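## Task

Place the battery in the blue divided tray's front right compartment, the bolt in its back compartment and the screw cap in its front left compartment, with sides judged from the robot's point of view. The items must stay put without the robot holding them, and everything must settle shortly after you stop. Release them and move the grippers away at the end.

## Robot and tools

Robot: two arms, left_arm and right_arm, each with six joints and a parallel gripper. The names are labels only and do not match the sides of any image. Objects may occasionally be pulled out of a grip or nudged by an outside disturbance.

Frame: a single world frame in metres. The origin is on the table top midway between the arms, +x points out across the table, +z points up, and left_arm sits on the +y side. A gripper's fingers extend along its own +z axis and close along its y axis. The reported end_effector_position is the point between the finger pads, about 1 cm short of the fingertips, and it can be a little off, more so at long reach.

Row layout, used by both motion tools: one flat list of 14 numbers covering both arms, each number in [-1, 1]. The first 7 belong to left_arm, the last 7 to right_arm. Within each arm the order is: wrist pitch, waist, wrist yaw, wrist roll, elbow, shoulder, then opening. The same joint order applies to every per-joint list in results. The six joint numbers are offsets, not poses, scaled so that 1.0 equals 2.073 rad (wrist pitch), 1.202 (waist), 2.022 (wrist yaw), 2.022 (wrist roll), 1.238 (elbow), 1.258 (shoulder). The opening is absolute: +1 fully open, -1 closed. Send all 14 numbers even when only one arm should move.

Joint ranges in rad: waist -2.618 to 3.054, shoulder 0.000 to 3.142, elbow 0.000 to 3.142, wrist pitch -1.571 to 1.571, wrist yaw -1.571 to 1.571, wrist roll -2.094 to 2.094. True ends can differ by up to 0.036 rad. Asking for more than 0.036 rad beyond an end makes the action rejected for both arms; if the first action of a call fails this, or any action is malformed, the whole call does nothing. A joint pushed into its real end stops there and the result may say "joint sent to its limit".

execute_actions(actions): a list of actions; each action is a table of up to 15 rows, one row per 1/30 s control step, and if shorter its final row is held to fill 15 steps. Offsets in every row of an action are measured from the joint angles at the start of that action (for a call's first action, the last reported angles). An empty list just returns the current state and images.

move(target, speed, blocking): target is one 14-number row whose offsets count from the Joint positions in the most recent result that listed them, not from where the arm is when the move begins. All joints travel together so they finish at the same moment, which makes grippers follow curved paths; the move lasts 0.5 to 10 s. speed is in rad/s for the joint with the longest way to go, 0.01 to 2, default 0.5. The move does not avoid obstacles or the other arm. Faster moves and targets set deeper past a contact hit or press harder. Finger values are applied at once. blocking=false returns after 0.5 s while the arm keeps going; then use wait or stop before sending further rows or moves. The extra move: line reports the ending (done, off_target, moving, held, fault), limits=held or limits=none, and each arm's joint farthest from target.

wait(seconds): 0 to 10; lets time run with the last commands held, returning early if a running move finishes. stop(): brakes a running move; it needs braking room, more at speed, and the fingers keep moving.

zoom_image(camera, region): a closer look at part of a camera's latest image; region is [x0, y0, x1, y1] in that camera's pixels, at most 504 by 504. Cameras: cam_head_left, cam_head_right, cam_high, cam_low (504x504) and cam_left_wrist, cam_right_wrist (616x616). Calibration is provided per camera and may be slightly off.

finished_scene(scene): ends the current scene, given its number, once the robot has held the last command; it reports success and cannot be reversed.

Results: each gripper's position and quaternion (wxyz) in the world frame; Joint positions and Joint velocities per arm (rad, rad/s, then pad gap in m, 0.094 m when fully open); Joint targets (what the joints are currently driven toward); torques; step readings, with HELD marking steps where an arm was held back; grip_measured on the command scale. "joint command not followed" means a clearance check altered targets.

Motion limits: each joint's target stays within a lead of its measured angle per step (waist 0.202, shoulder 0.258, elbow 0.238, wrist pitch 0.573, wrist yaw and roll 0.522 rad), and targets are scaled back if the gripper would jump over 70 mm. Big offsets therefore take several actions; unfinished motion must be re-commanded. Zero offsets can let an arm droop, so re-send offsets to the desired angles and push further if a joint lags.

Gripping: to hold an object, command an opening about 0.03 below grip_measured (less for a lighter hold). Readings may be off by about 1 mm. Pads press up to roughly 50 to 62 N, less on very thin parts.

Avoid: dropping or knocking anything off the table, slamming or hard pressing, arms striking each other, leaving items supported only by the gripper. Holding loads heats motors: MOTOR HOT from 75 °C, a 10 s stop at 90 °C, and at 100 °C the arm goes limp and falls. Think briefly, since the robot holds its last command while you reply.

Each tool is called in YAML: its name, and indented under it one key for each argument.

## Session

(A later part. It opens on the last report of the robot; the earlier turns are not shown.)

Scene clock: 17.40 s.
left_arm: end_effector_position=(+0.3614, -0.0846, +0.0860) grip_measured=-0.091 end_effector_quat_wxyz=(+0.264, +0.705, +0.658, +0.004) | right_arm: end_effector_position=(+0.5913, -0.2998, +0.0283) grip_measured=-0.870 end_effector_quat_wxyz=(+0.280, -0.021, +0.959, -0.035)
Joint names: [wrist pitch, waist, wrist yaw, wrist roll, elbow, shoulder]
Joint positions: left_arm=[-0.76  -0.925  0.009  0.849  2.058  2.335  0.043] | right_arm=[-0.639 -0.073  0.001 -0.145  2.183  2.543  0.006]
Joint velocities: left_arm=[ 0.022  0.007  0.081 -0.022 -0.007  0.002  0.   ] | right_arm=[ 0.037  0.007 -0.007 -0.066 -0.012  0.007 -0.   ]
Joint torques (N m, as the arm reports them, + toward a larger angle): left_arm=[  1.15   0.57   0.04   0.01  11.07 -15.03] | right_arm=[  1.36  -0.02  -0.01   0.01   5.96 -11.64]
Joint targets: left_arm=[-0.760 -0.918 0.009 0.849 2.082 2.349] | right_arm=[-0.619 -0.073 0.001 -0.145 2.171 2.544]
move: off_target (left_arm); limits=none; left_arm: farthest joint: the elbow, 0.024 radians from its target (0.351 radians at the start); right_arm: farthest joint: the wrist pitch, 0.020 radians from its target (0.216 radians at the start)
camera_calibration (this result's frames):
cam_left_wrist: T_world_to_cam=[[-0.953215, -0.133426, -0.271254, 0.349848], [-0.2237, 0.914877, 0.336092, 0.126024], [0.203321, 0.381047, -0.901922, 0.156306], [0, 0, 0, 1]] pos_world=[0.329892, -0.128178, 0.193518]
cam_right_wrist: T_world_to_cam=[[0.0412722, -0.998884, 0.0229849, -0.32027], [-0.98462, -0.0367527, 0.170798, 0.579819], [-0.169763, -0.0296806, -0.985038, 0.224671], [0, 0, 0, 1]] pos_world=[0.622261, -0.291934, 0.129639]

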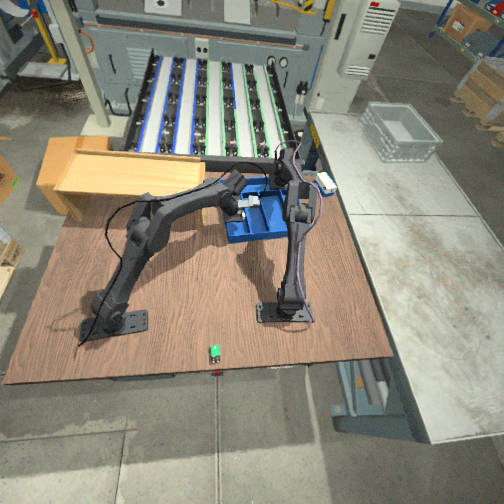

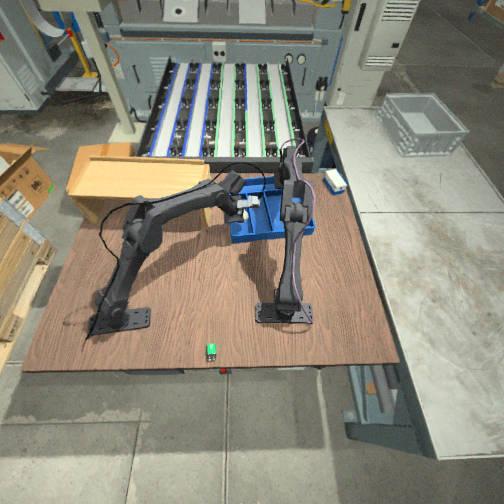

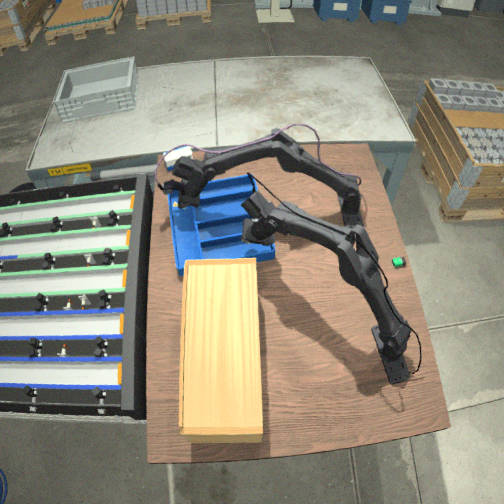

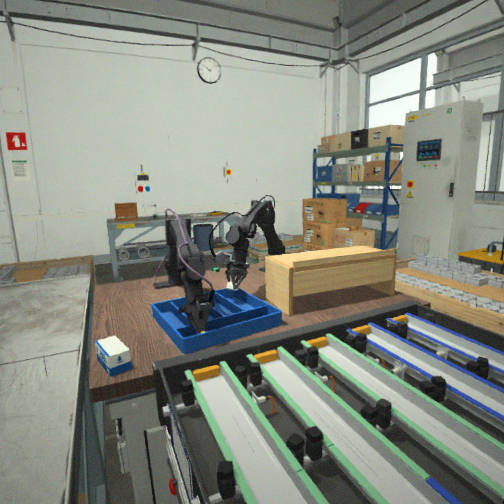

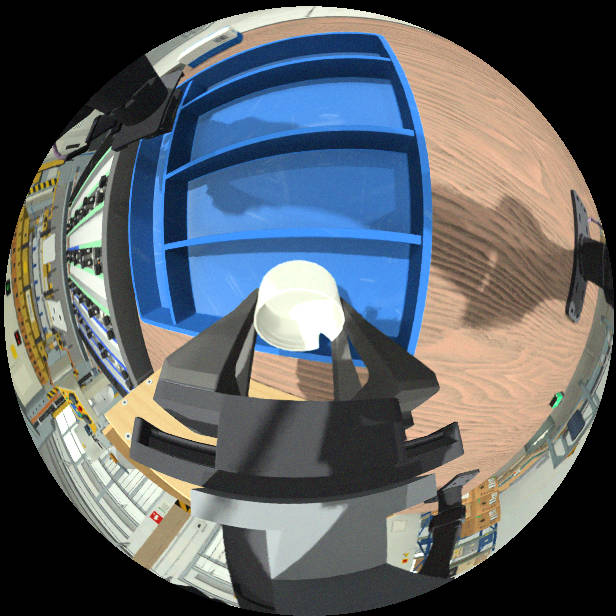

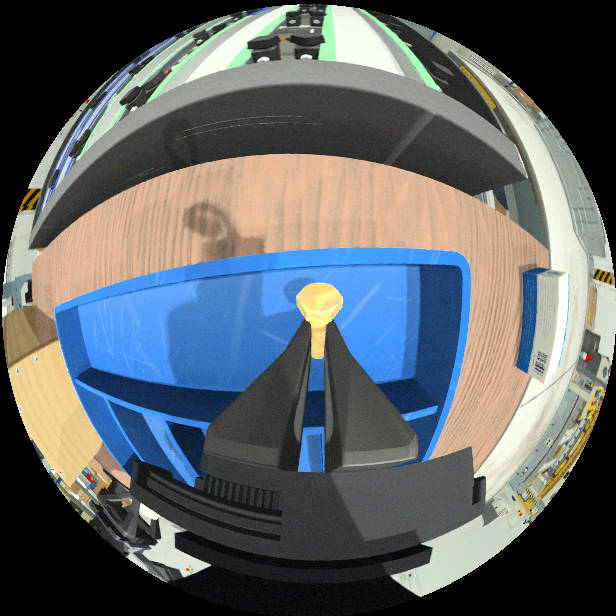

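move:
  target: [0.023,0.017,0,0,-0.049,0.0676,-0.115, 0.01,0,0,0,-0.01,0,-0.3]
  speed: 0.2

Scene clock: 18.80 s.
left_arm: end_effector_position=(+0.3643, -0.0780, +0.0379) grip_measured=-0.091 end_effector_quat_wxyz=(+0.236, +0.706, +0.668, +0.003) | right_arm: end_effector_position=(+0.5913, -0.2998, +0.0283) grip_measured=-0.303 end_effector_quat_wxyz=(+0.280, -0.021, +0.959, -0.035)
Joint names: [wrist pitch, waist, wrist yaw, wrist roll, elbow, shoulder]
Joint positions: left_arm=[-0.704 -0.912  0.012  0.849  2.012  2.403  0.043] | right_arm=[-0.639 -0.073  0.001 -0.145  2.183  2.543  0.033]
Joint velocities: left_arm=[-0.007 -0.002  0.051 -0.007 -0.022 -0.002 -0.   ] | right_arm=[ 0.051 -0.002 -0.051  0.051  0.012 -0.012 -0.   ]
Joint torques (N m, as the arm reports them, + toward a larger angle): left_arm=[  0.91   0.46   0.01   0.03   7.5  -15.21] | right_arm=[  1.38  -0.02  -0.01   0.01   5.9  -11.83]
Joint targets: left_arm=[-0.712 -0.904 0.008 0.850 1.997 2.420] | right_arm=[-0.619 -0.073 0.001 -0.145 2.170 2.543]
move: off_target (right_arm); limits=none; left_arm: farthest joint: the shoulder, 0.017 radians from its target (0.085 radians at the start); right_arm: farthest joint: the wrist pitch, 0.021 radians from its target (0.021 radians at the start)
camera_calibration (this result's frames):
cam_left_wrist: T_world_to_cam=[[-0.962471, -0.135041, -0.235401, 0.342316], [-0.21906, 0.898603, 0.380164, 0.132084], [0.160195, 0.417464, -0.894461, 0.128092], [0, 0, 0, 1]] pos_world=[0.337884, -0.125939, 0.144941]
cam_right_wrist: T_world_to_cam=[[0.0412722, -0.998884, 0.0229849, -0.32027], [-0.98462, -0.0367527, 0.170798, 0.579819], [-0.169763, -0.0296806, -0.985038, 0.224671], [0, 0, 0, 1]] pos_world=[0.622261, -0.291934, 0.129639]

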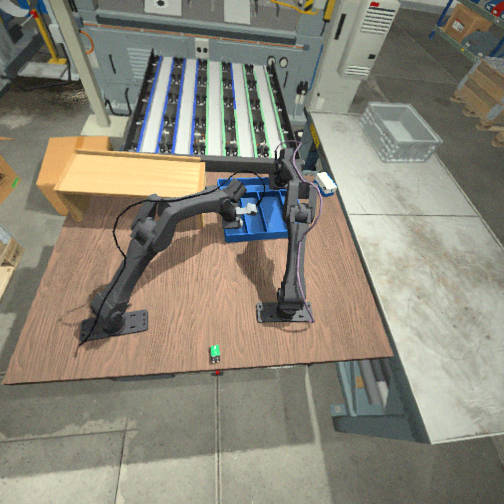

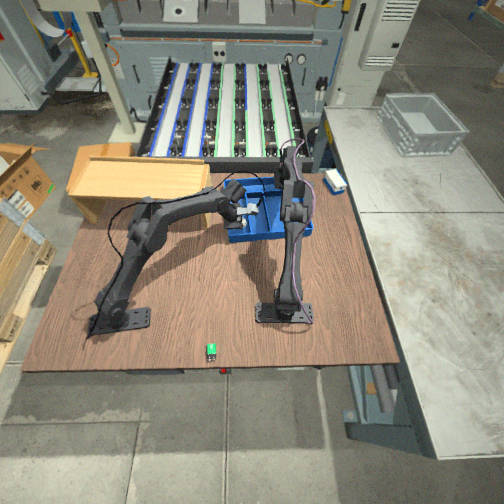

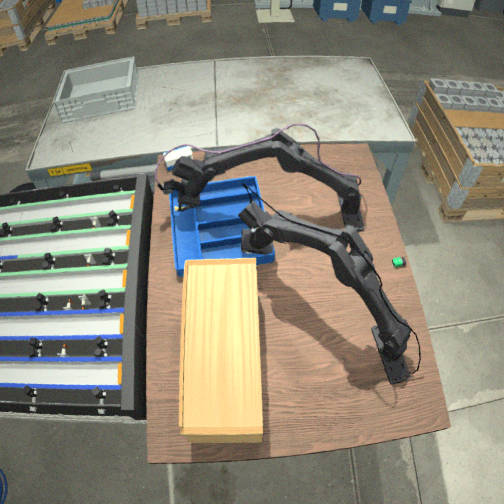

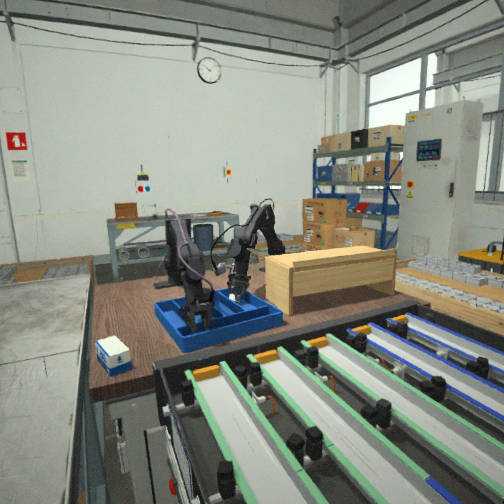

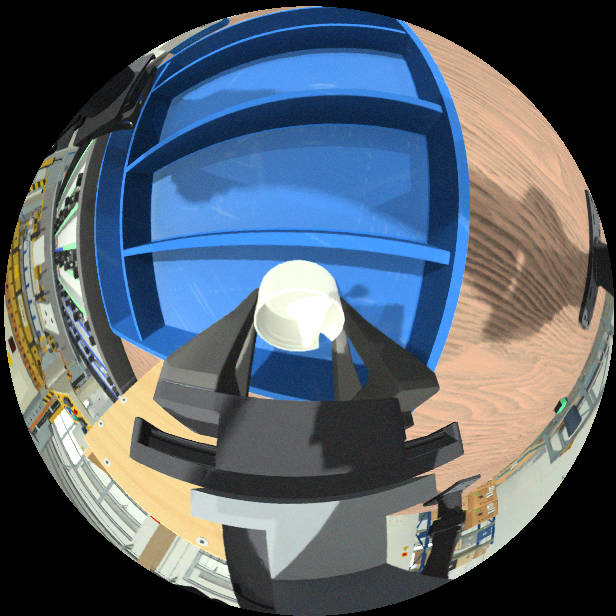

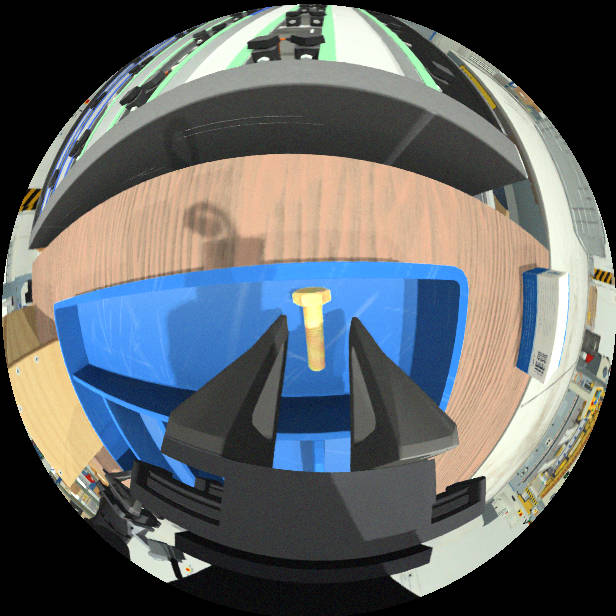

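move:
  target: [-0.004,0.007,0,0,-0.012,0.0135,0.5, -0.09,0,0,0,0.08,-0.085,-0.3]
  speed: 0.3

Scene clock: 21.17 s.
left_arm: end_effector_position=(+0.3671, -0.0808, +0.0400) grip_measured=+0.498 end_effector_quat_wxyz=(+0.245, +0.704, +0.666, +0.003) | right_arm: end_effector_position=(+0.5744, -0.2981, +0.0821) grip_measured=-0.303 end_effector_quat_wxyz=(+0.267, -0.021, +0.963, -0.033)
Joint names: [wrist pitch, waist, wrist yaw, wrist roll, elbow, shoulder]
Joint positions: left_arm=[-0.686 -0.912  0.012  0.849  2.012  2.403  0.07 ] | right_arm=[-0.823 -0.073  0.001 -0.145  2.257  2.46   0.033]
Joint velocities: left_arm=[ 0.037  0.012 -0.037  0.066 -0.017  0.002  0.   ] | right_arm=[-0.022 -0.007  0.022  0.051 -0.032  0.007  0.001]
Joint torques (N m, as the arm reports them, + toward a larger angle): left_arm=[  0.8    0.82   0.04   0.05   7.62 -15.42] | right_arm=[  1.09  -0.03   0.    -0.01   9.15 -12.95]
Joint targets: left_arm=[-0.712 -0.904 0.012 0.849 1.997 2.420] | right_arm=[-0.826 -0.073 0.001 -0.145 2.282 2.436]
move: off_target (left_arm, right_arm); limits=none; left_arm: farthest joint: the wrist pitch, 0.027 radians from its target (0.009 radians at the start); right_arm: farthest joint: the elbow, 0.025 radians from its target (0.099 radians at the start)
camera_calibration (this result's frames):
cam_left_wrist: T_world_to_cam=[[-0.959321, -0.138127, -0.246219, 0.344231], [-0.223938, 0.903382, 0.365721, 0.137196], [0.171914, 0.405982, -0.897566, 0.1256], [0, 0, 0, 1]] pos_world=[0.339359, -0.127384, 0.147315]
cam_right_wrist: T_world_to_cam=[[0.0418254, -0.998939, 0.0192623, -0.319137], [-0.979811, -0.0372369, 0.196426, 0.54906], [-0.1955, -0.027089, -0.980329, 0.28994], [0, 0, 0, 1]] pos_world=[0.608006, -0.290499, 0.182535]

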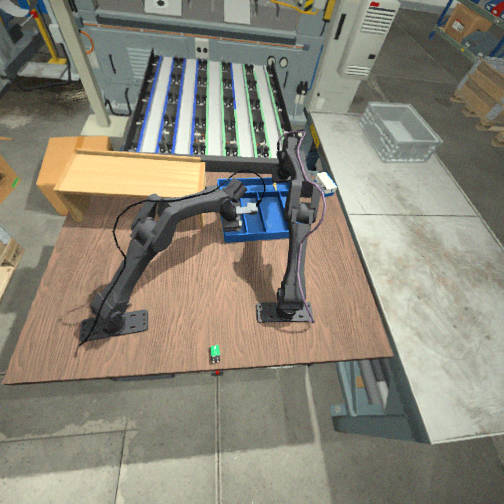

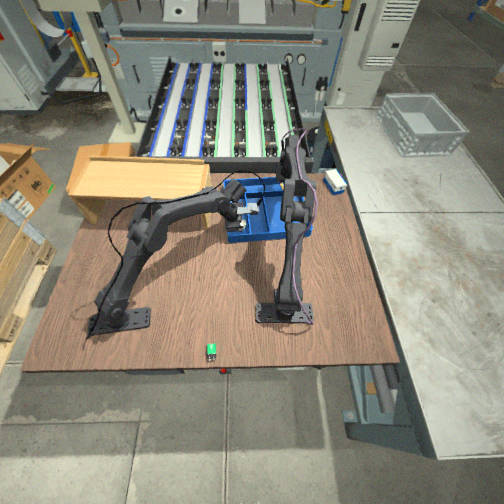

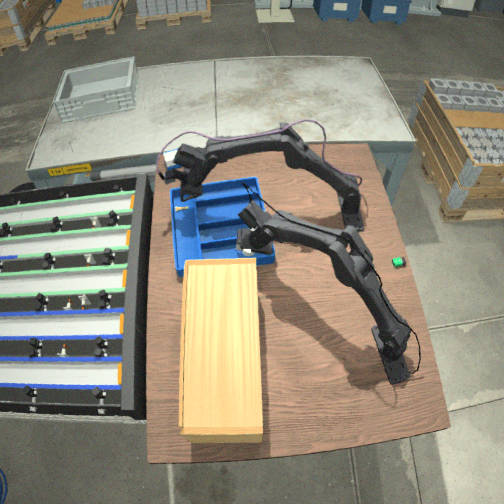

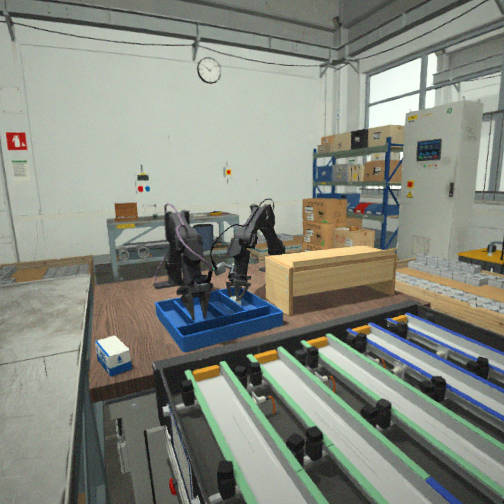

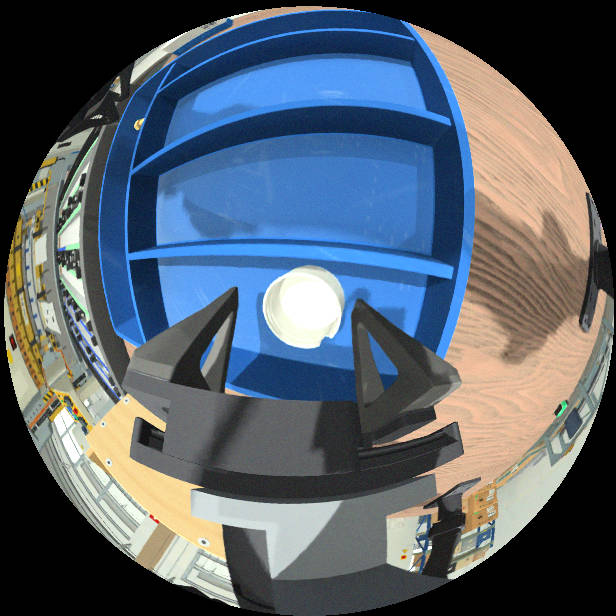

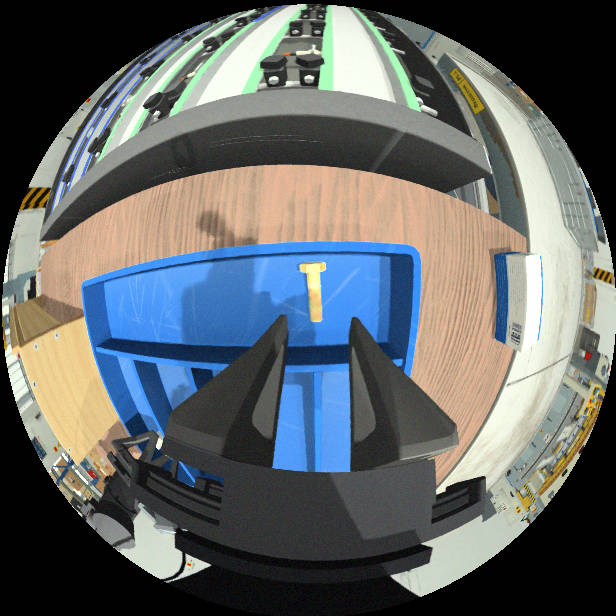

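move:
  target: [-0.085,0,0,0,0.01,-0.135,0.5, -0.302,0,0,-0.472,-0.581,-0.628,-0.3]
  speed: 0.9

Scene clock: 23.40 s.
left_arm: end_effector_position=(+0.3481, -0.0622, +0.1075) grip_measured=+0.498 end_effector_quat_wxyz=(+0.246, +0.704, +0.666, +0.003) | right_arm: end_effector_position=(+0.2696, -0.2674, +0.1570) grip_measured=-0.303 end_effector_quat_wxyz=(-0.004, -0.476, +0.879, +0.002)
Joint names: [wrist pitch, waist, wrist yaw, wrist roll, elbow, shoulder]
Joint positions: left_arm=[-0.839 -0.912  0.012  0.849  2.012  2.247  0.07 ] | right_arm=[-1.438 -0.073  0.001 -1.093  1.546  1.689  0.033]
Joint velocities: left_arm=[ 0.11   0.007 -0.081  0.037 -0.022 -0.007  0.001] | right_arm=[ 0.022 -0.002 -0.051  0.007  0.002  0.012 -0.001]
Joint torques (N m, as the arm reports them, + toward a larger angle): left_arm=[  0.84   0.21   0.04   0.02  10.19 -16.74] | right_arm=[ 0.02 -0.03  0.   -0.07  5.32 -6.6 ]
Joint targets: left_arm=[-0.862 -0.912 0.012 0.849 2.025 2.233] | right_arm=[-1.449 -0.073 0.001 -1.099 1.538 1.670]
move: off_target (left_arm); limits=none; left_arm: farthest joint: the wrist pitch, 0.023 radians from its target (0.177 radians at the start); right_arm: farthest joint: the shoulder, 0.019 radians from its target (0.790 radians at the start)
camera_calibration (this result's frames):
cam_left_wrist: T_world_to_cam=[[-0.958918, -0.138522, -0.247566, 0.345176], [-0.224535, 0.903967, 0.363907, 0.0918889], [0.173382, 0.404544, -0.897933, 0.181322], [0, 0, 0, 1]] pos_world=[0.32019, -0.108603, 0.21483]
cam_right_wrist: T_world_to_cam=[[0.828367, -0.556299, -0.0658783, -0.357534], [-0.373582, -0.636227, 0.675019, -0.161869], [-0.417426, -0.534553, -0.734853, 0.190253], [0, 0, 0, 1]] pos_world=[0.315114, -0.200181, 0.225519]

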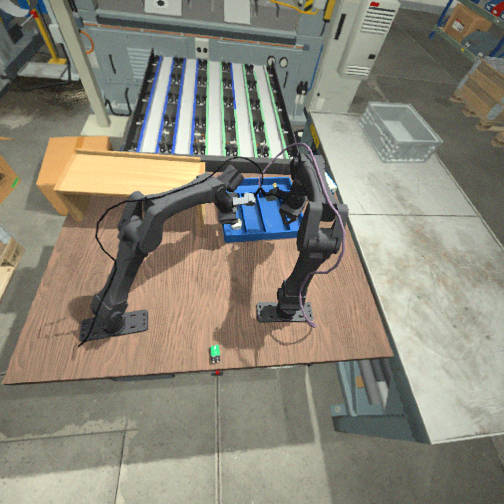

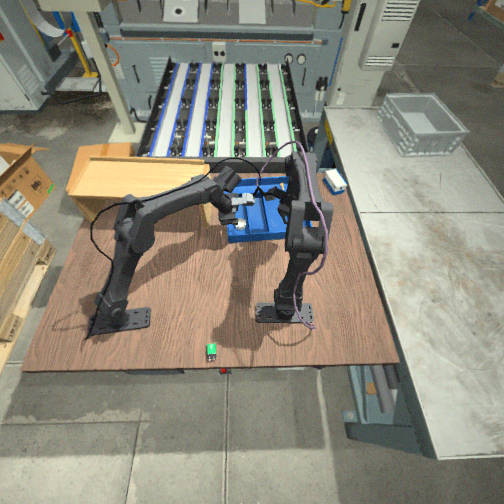

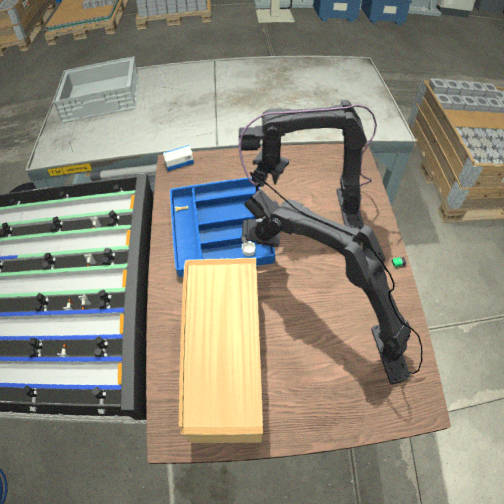

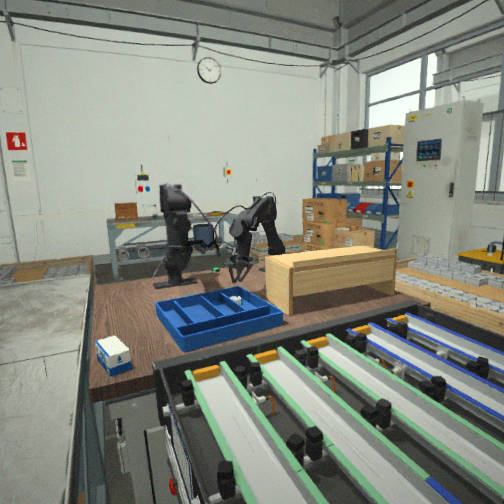

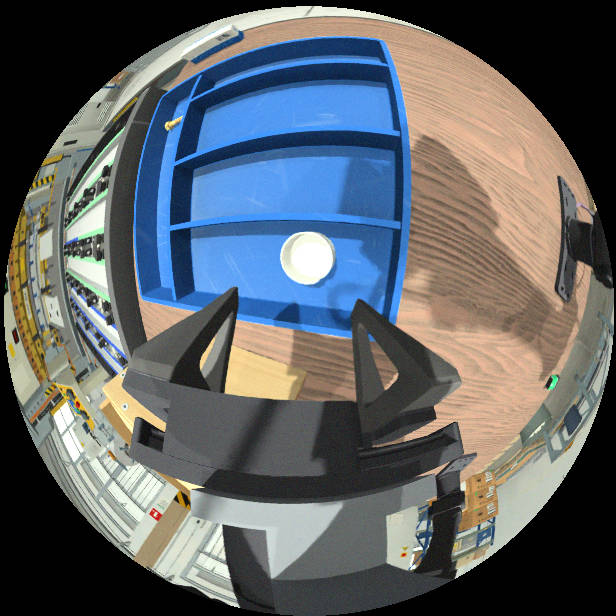

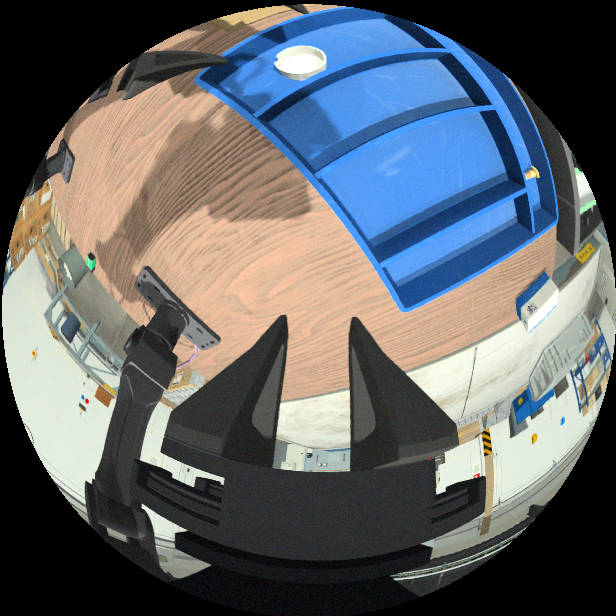

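move:
  target: [-0.131,0,0,0,-0.309,-0.492,0.5, -0.005,0,0,0,-0.006,-0.015,-0.3]
  speed: 1.0

Scene clock: 25.43 s.
left_arm: end_effector_position=(+0.2360, +0.0477, +0.2256) grip_measured=+0.499 end_effector_quat_wxyz=(+0.244, +0.705, +0.666, +0.003) | right_arm: end_effector_position=(+0.2696, -0.2674, +0.1570) grip_measured=-0.303 end_effector_quat_wxyz=(-0.004, -0.477, +0.879, +0.002)
Joint names: [wrist pitch, waist, wrist yaw, wrist roll, elbow, shoulder]
Joint positions: left_arm=[-1.087 -0.912  0.012  0.849  1.645  1.635  0.07 ] | right_arm=[-1.438 -0.073  0.001 -1.094  1.546  1.689  0.033]
Joint velocities: left_arm=[ 0.022 -0.017 -0.051  0.066 -0.022 -0.002  0.   ] | right_arm=[ 0.081 -0.032 -0.037  0.037  0.012  0.007 -0.001]
Joint torques (N m, as the arm reports them, + toward a larger angle): left_arm=[ 0.88  0.02  0.05  0.06  7.27 -9.59] | right_arm=[ 0.02 -0.03 -0.01  0.02  5.41 -6.62]
Joint targets: left_arm=[-1.110 -0.912 0.012 0.849 1.630 1.628] | right_arm=[-1.448 -0.073 0.001 -1.093 1.539 1.670]
move: off_target (left_arm); limits=none; left_arm: farthest joint: the wrist pitch, 0.023 radians from its target (0.272 radians at the start); right_arm: farthest joint: the shoulder, 0.019 radians from its target (0.019 radians at the start)
camera_calibration (this result's frames):
cam_left_wrist: T_world_to_cam=[[-0.959589, -0.137864, -0.245321, 0.281701], [-0.223539, 0.902991, 0.366929, -0.0764955], [0.170936, 0.40694, -0.897319, 0.262693], [0, 0, 0, 1]] pos_world=[0.208314, 0.00101098, 0.332895]
cam_right_wrist: T_world_to_cam=[[0.828579, -0.555982, -0.0658802, -0.357506], [-0.37334, -0.636372, 0.675017, -0.161973], [-0.417222, -0.534709, -0.734855, 0.190156], [0, 0, 0, 1]] pos_world=[0.315088, -0.200164, 0.225519]

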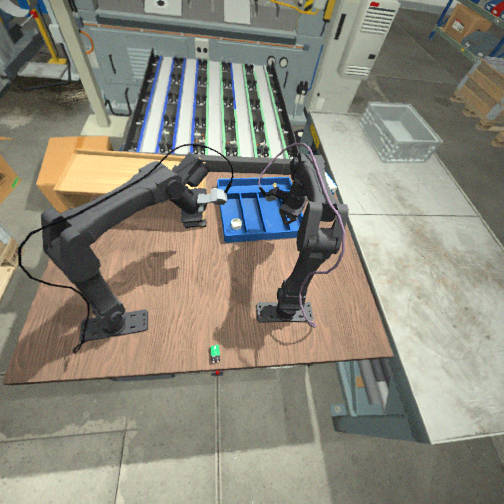

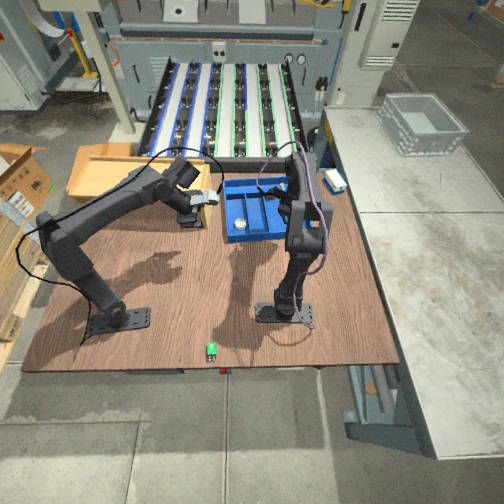

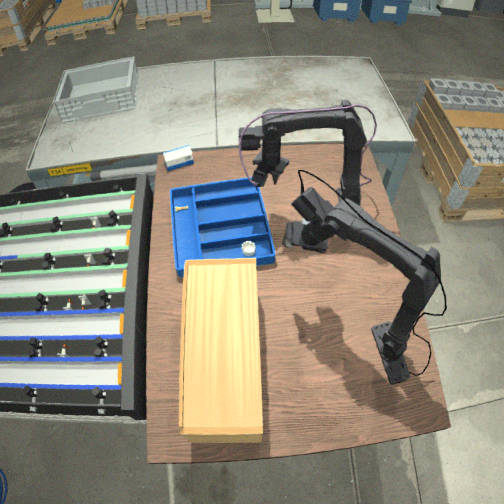

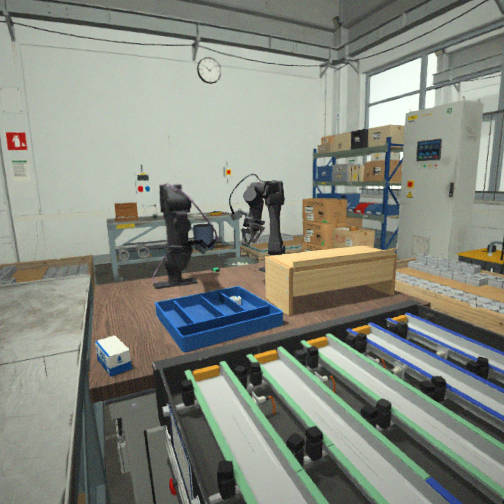

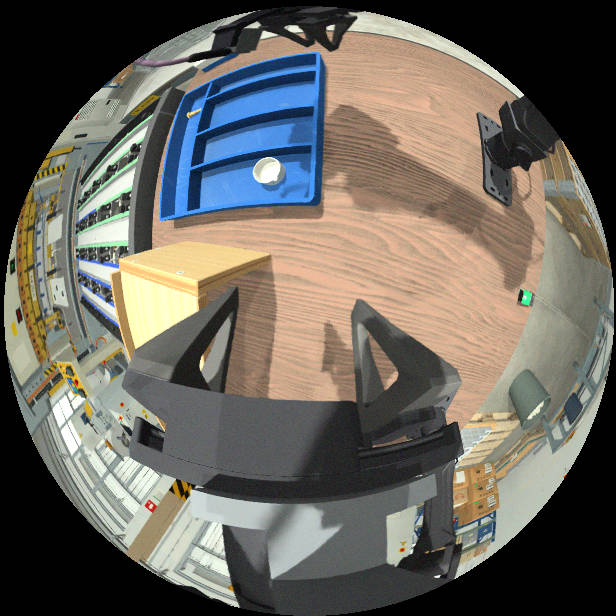

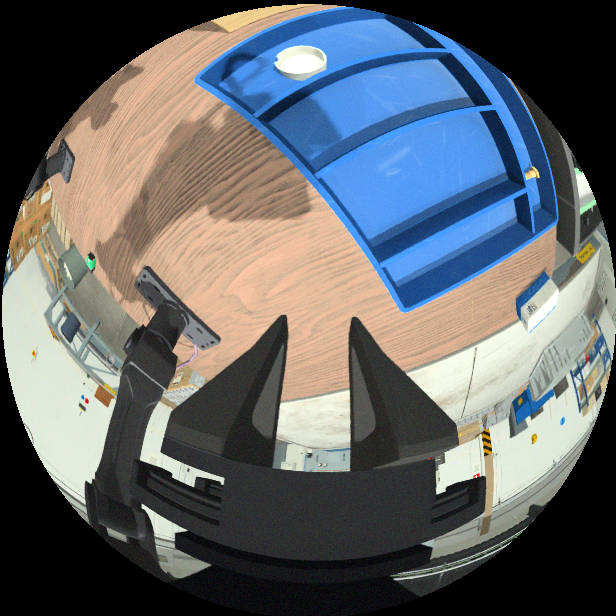

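move:
  target: [-0.011,1.0,0,0,-0.012,-0.006,0.5, -0.005,1.0,0,0,-0.006,-0.015,-0.3]
  speed: 1.0

Scene clock: 27.43 s.
left_arm: end_effector_position=(+0.3147, +0.4933, +0.2257) grip_measured=+0.499 end_effector_quat_wxyz=(+0.199, +0.203, +0.948, +0.143) | right_arm: end_effector_position=(+0.1074, +0.0287, +0.1570) grip_measured=-0.303 end_effector_quat_wxyz=(+0.005, +0.890, -0.456, +0.004)
Joint names: [wrist pitch, waist, wrist yaw, wrist roll, elbow, shoulder]
Joint positions: left_arm=[-1.087  0.293  0.008  0.849  1.645  1.635  0.07 ] | right_arm=[-1.438  1.129  0.007 -1.094  1.546  1.689  0.033]
Joint velocities: left_arm=[-0.007 -0.002  0.022 -0.066 -0.027  0.022 -0.001] | right_arm=[-0.022  0.002  0.066  0.007 -0.002 -0.002  0.   ]
Joint torques (N m, as the arm reports them, + toward a larger angle): left_arm=[ 0.89  0.01  0.07  0.05  7.24 -9.74] | right_arm=[ 0.03  0.02 -0.06  0.    5.39 -6.58]
Joint targets: left_arm=[-1.110 0.290 0.012 0.849 1.630 1.627] | right_arm=[-1.448 1.129 0.001 -1.094 1.539 1.670]
move: off_target (left_arm); limits=none; left_arm: farthest joint: the wrist pitch, 0.023 radians from its target (0.023 radians at the start); right_arm: farthest joint: the shoulder, 0.019 radians from its target (0.019 radians at the start)
camera_calibration (this result's frames):
cam_left_wrist: T_world_to_cam=[[-0.213466, -0.944982, -0.247874, 0.582627], [-0.923022, 0.111951, 0.368101, 0.148839], [-0.320099, 0.30737, -0.896136, 0.27133], [0, 0, 0, 1]] pos_world=[0.348605, 0.450511, 0.332779]
cam_right_wrist: T_world_to_cam=[[0.818052, 0.571702, -0.0628301, -0.0901607], [0.454695, -0.575964, 0.679351, -0.125479], [0.352199, -0.584313, -0.731119, 0.198983], [0, 0, 0, 1]] pos_world=[0.060729, 0.0955422, 0.225059]

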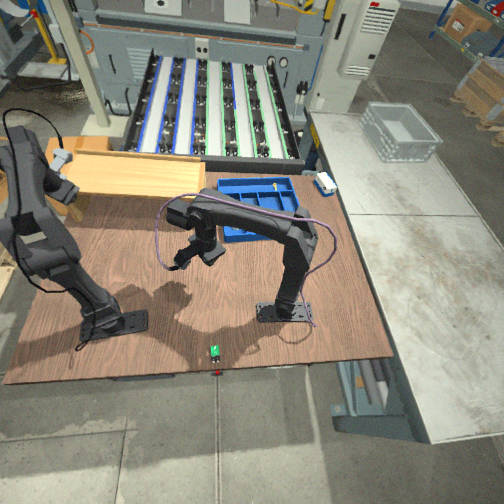

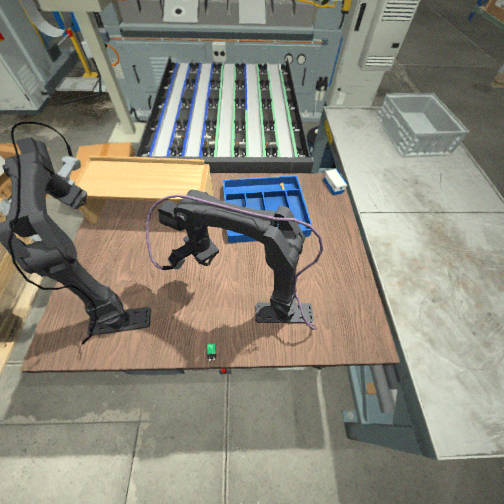

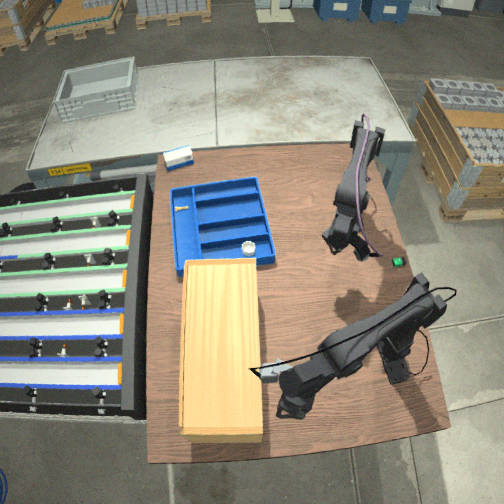

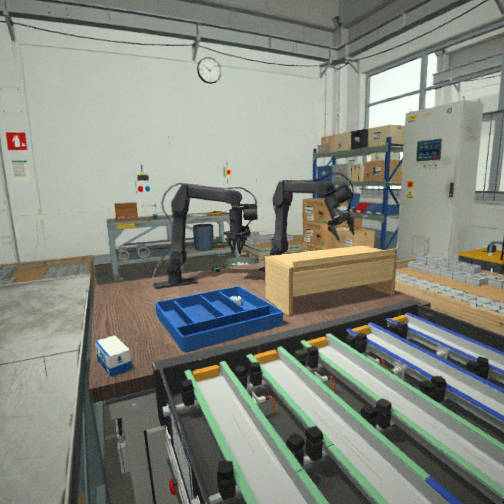

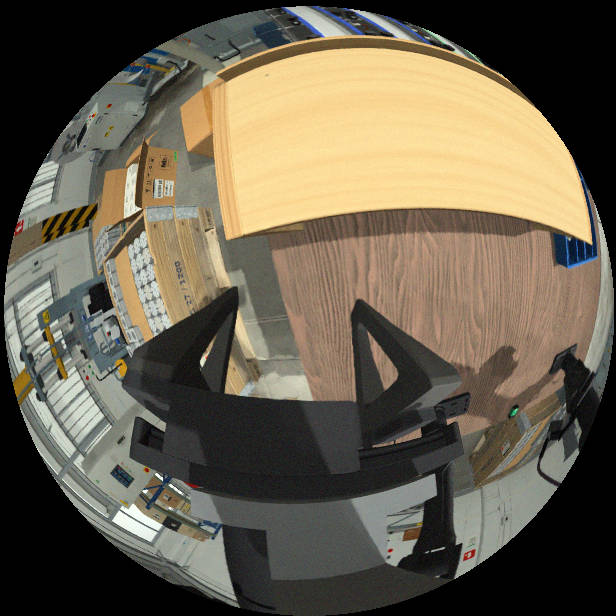

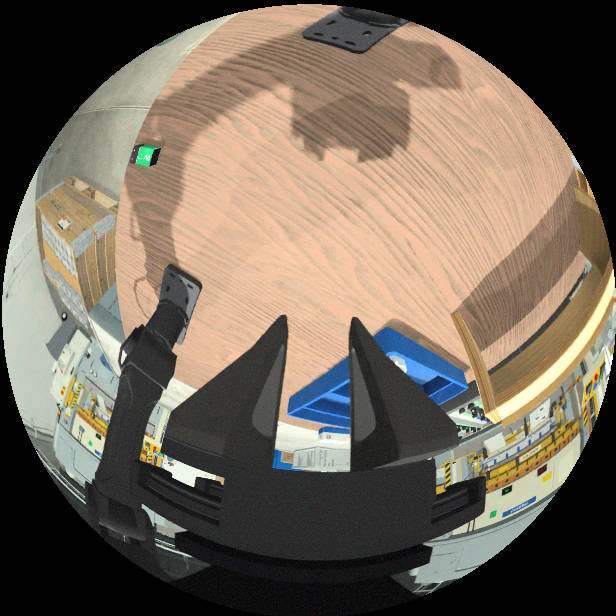

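move:
  target: [-0.011,0,0,0,-0.012,-0.006,0.5, 0.142,0.767,0,-0.015,-0.266,-0.052,-0.1]
  speed: 0.9

Scene clock: 29.43 s.
left_arm: end_effector_position=(+0.3147, +0.4933, +0.2257) grip_measured=+0.499 end_effector_quat_wxyz=(+0.199, +0.203, +0.948, +0.143) | right_arm: end_effector_position=(-0.1516, +0.0197, +0.0848) grip_measured=-0.103 end_effector_quat_wxyz=(+0.005, +1.000, -0.001, +0.010)
Joint names: [wrist pitch, waist, wrist yaw, wrist roll, elbow, shoulder]
Joint positions: left_arm=[-1.087  0.293  0.008  0.849  1.645  1.635  0.07 ] | right_arm=[-1.155  2.049  0.013 -1.119  1.224  1.658  0.042]
Joint velocities: left_arm=[-0.022  0.007 -0.051 -0.007 -0.007 -0.002 -0.   ] | right_arm=[ 0.037  0.002 -0.022  0.066  0.012 -0.002 -0.   ]
Joint torques (N m, as the arm reports them, + toward a larger angle): left_arm=[ 0.85  0.    0.06  0.06  7.21 -9.6 ] | right_arm=[ 0.23  0.14 -0.05 -0.04  5.38 -7.36]
Joint targets: left_arm=[-1.109 0.293 0.008 0.849 1.630 1.627] | right_arm=[-1.144 2.051 0.007 -1.124 1.217 1.623]
move: off_target (left_arm, right_arm); limits=none; left_arm: farthest joint: the wrist pitch, 0.023 radians from its target (0.023 radians at the start); right_arm: farthest joint: the shoulder, 0.034 radians from its target (0.065 radians at the start)
camera_calibration (this result's frames):
cam_left_wrist: T_world_to_cam=[[-0.213466, -0.944982, -0.247874, 0.582627], [-0.923022, 0.111951, 0.368101, 0.148839], [-0.320099, 0.30737, -0.896136, 0.27133], [0, 0, 0, 1]] pos_world=[0.348605, 0.450511, 0.332779]
cam_right_wrist: T_world_to_cam=[[0.0163975, 0.997562, -0.0678375, -0.00716624], [0.727001, 0.0346838, 0.685759, 0.0648893], [0.68644, -0.0605627, -0.72466, 0.271989], [0, 0, 0, 1]] pos_world=[-0.233762, 0.0213706, 0.152115]

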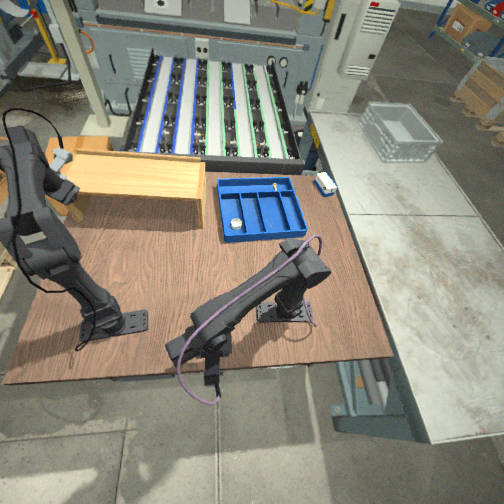

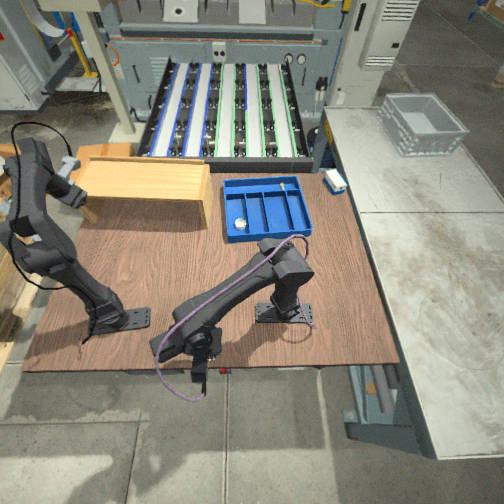

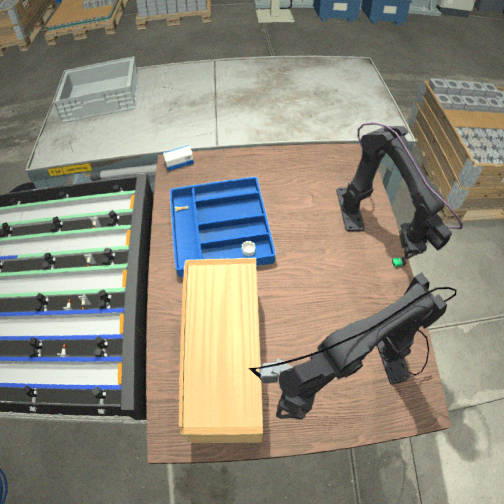

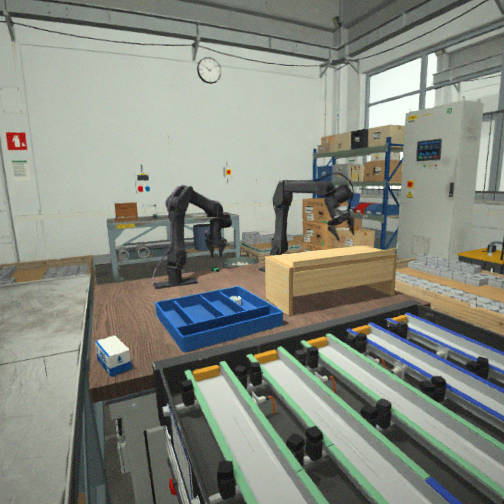

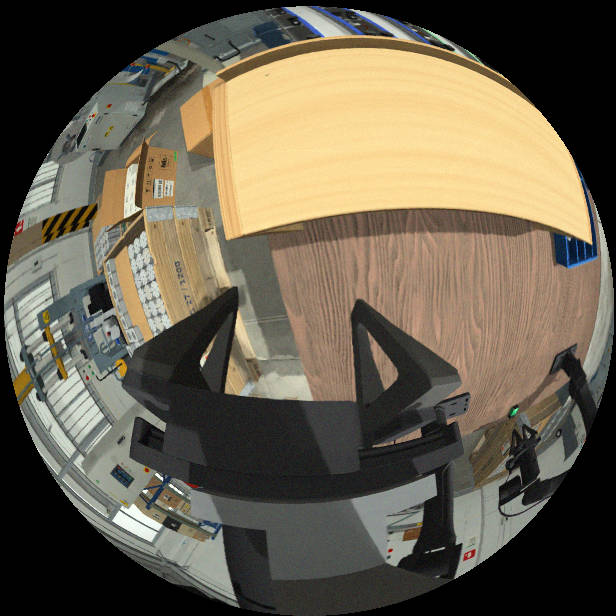

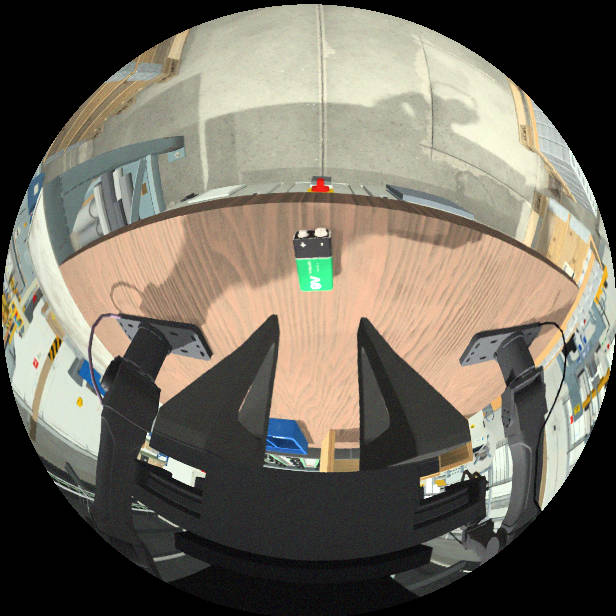

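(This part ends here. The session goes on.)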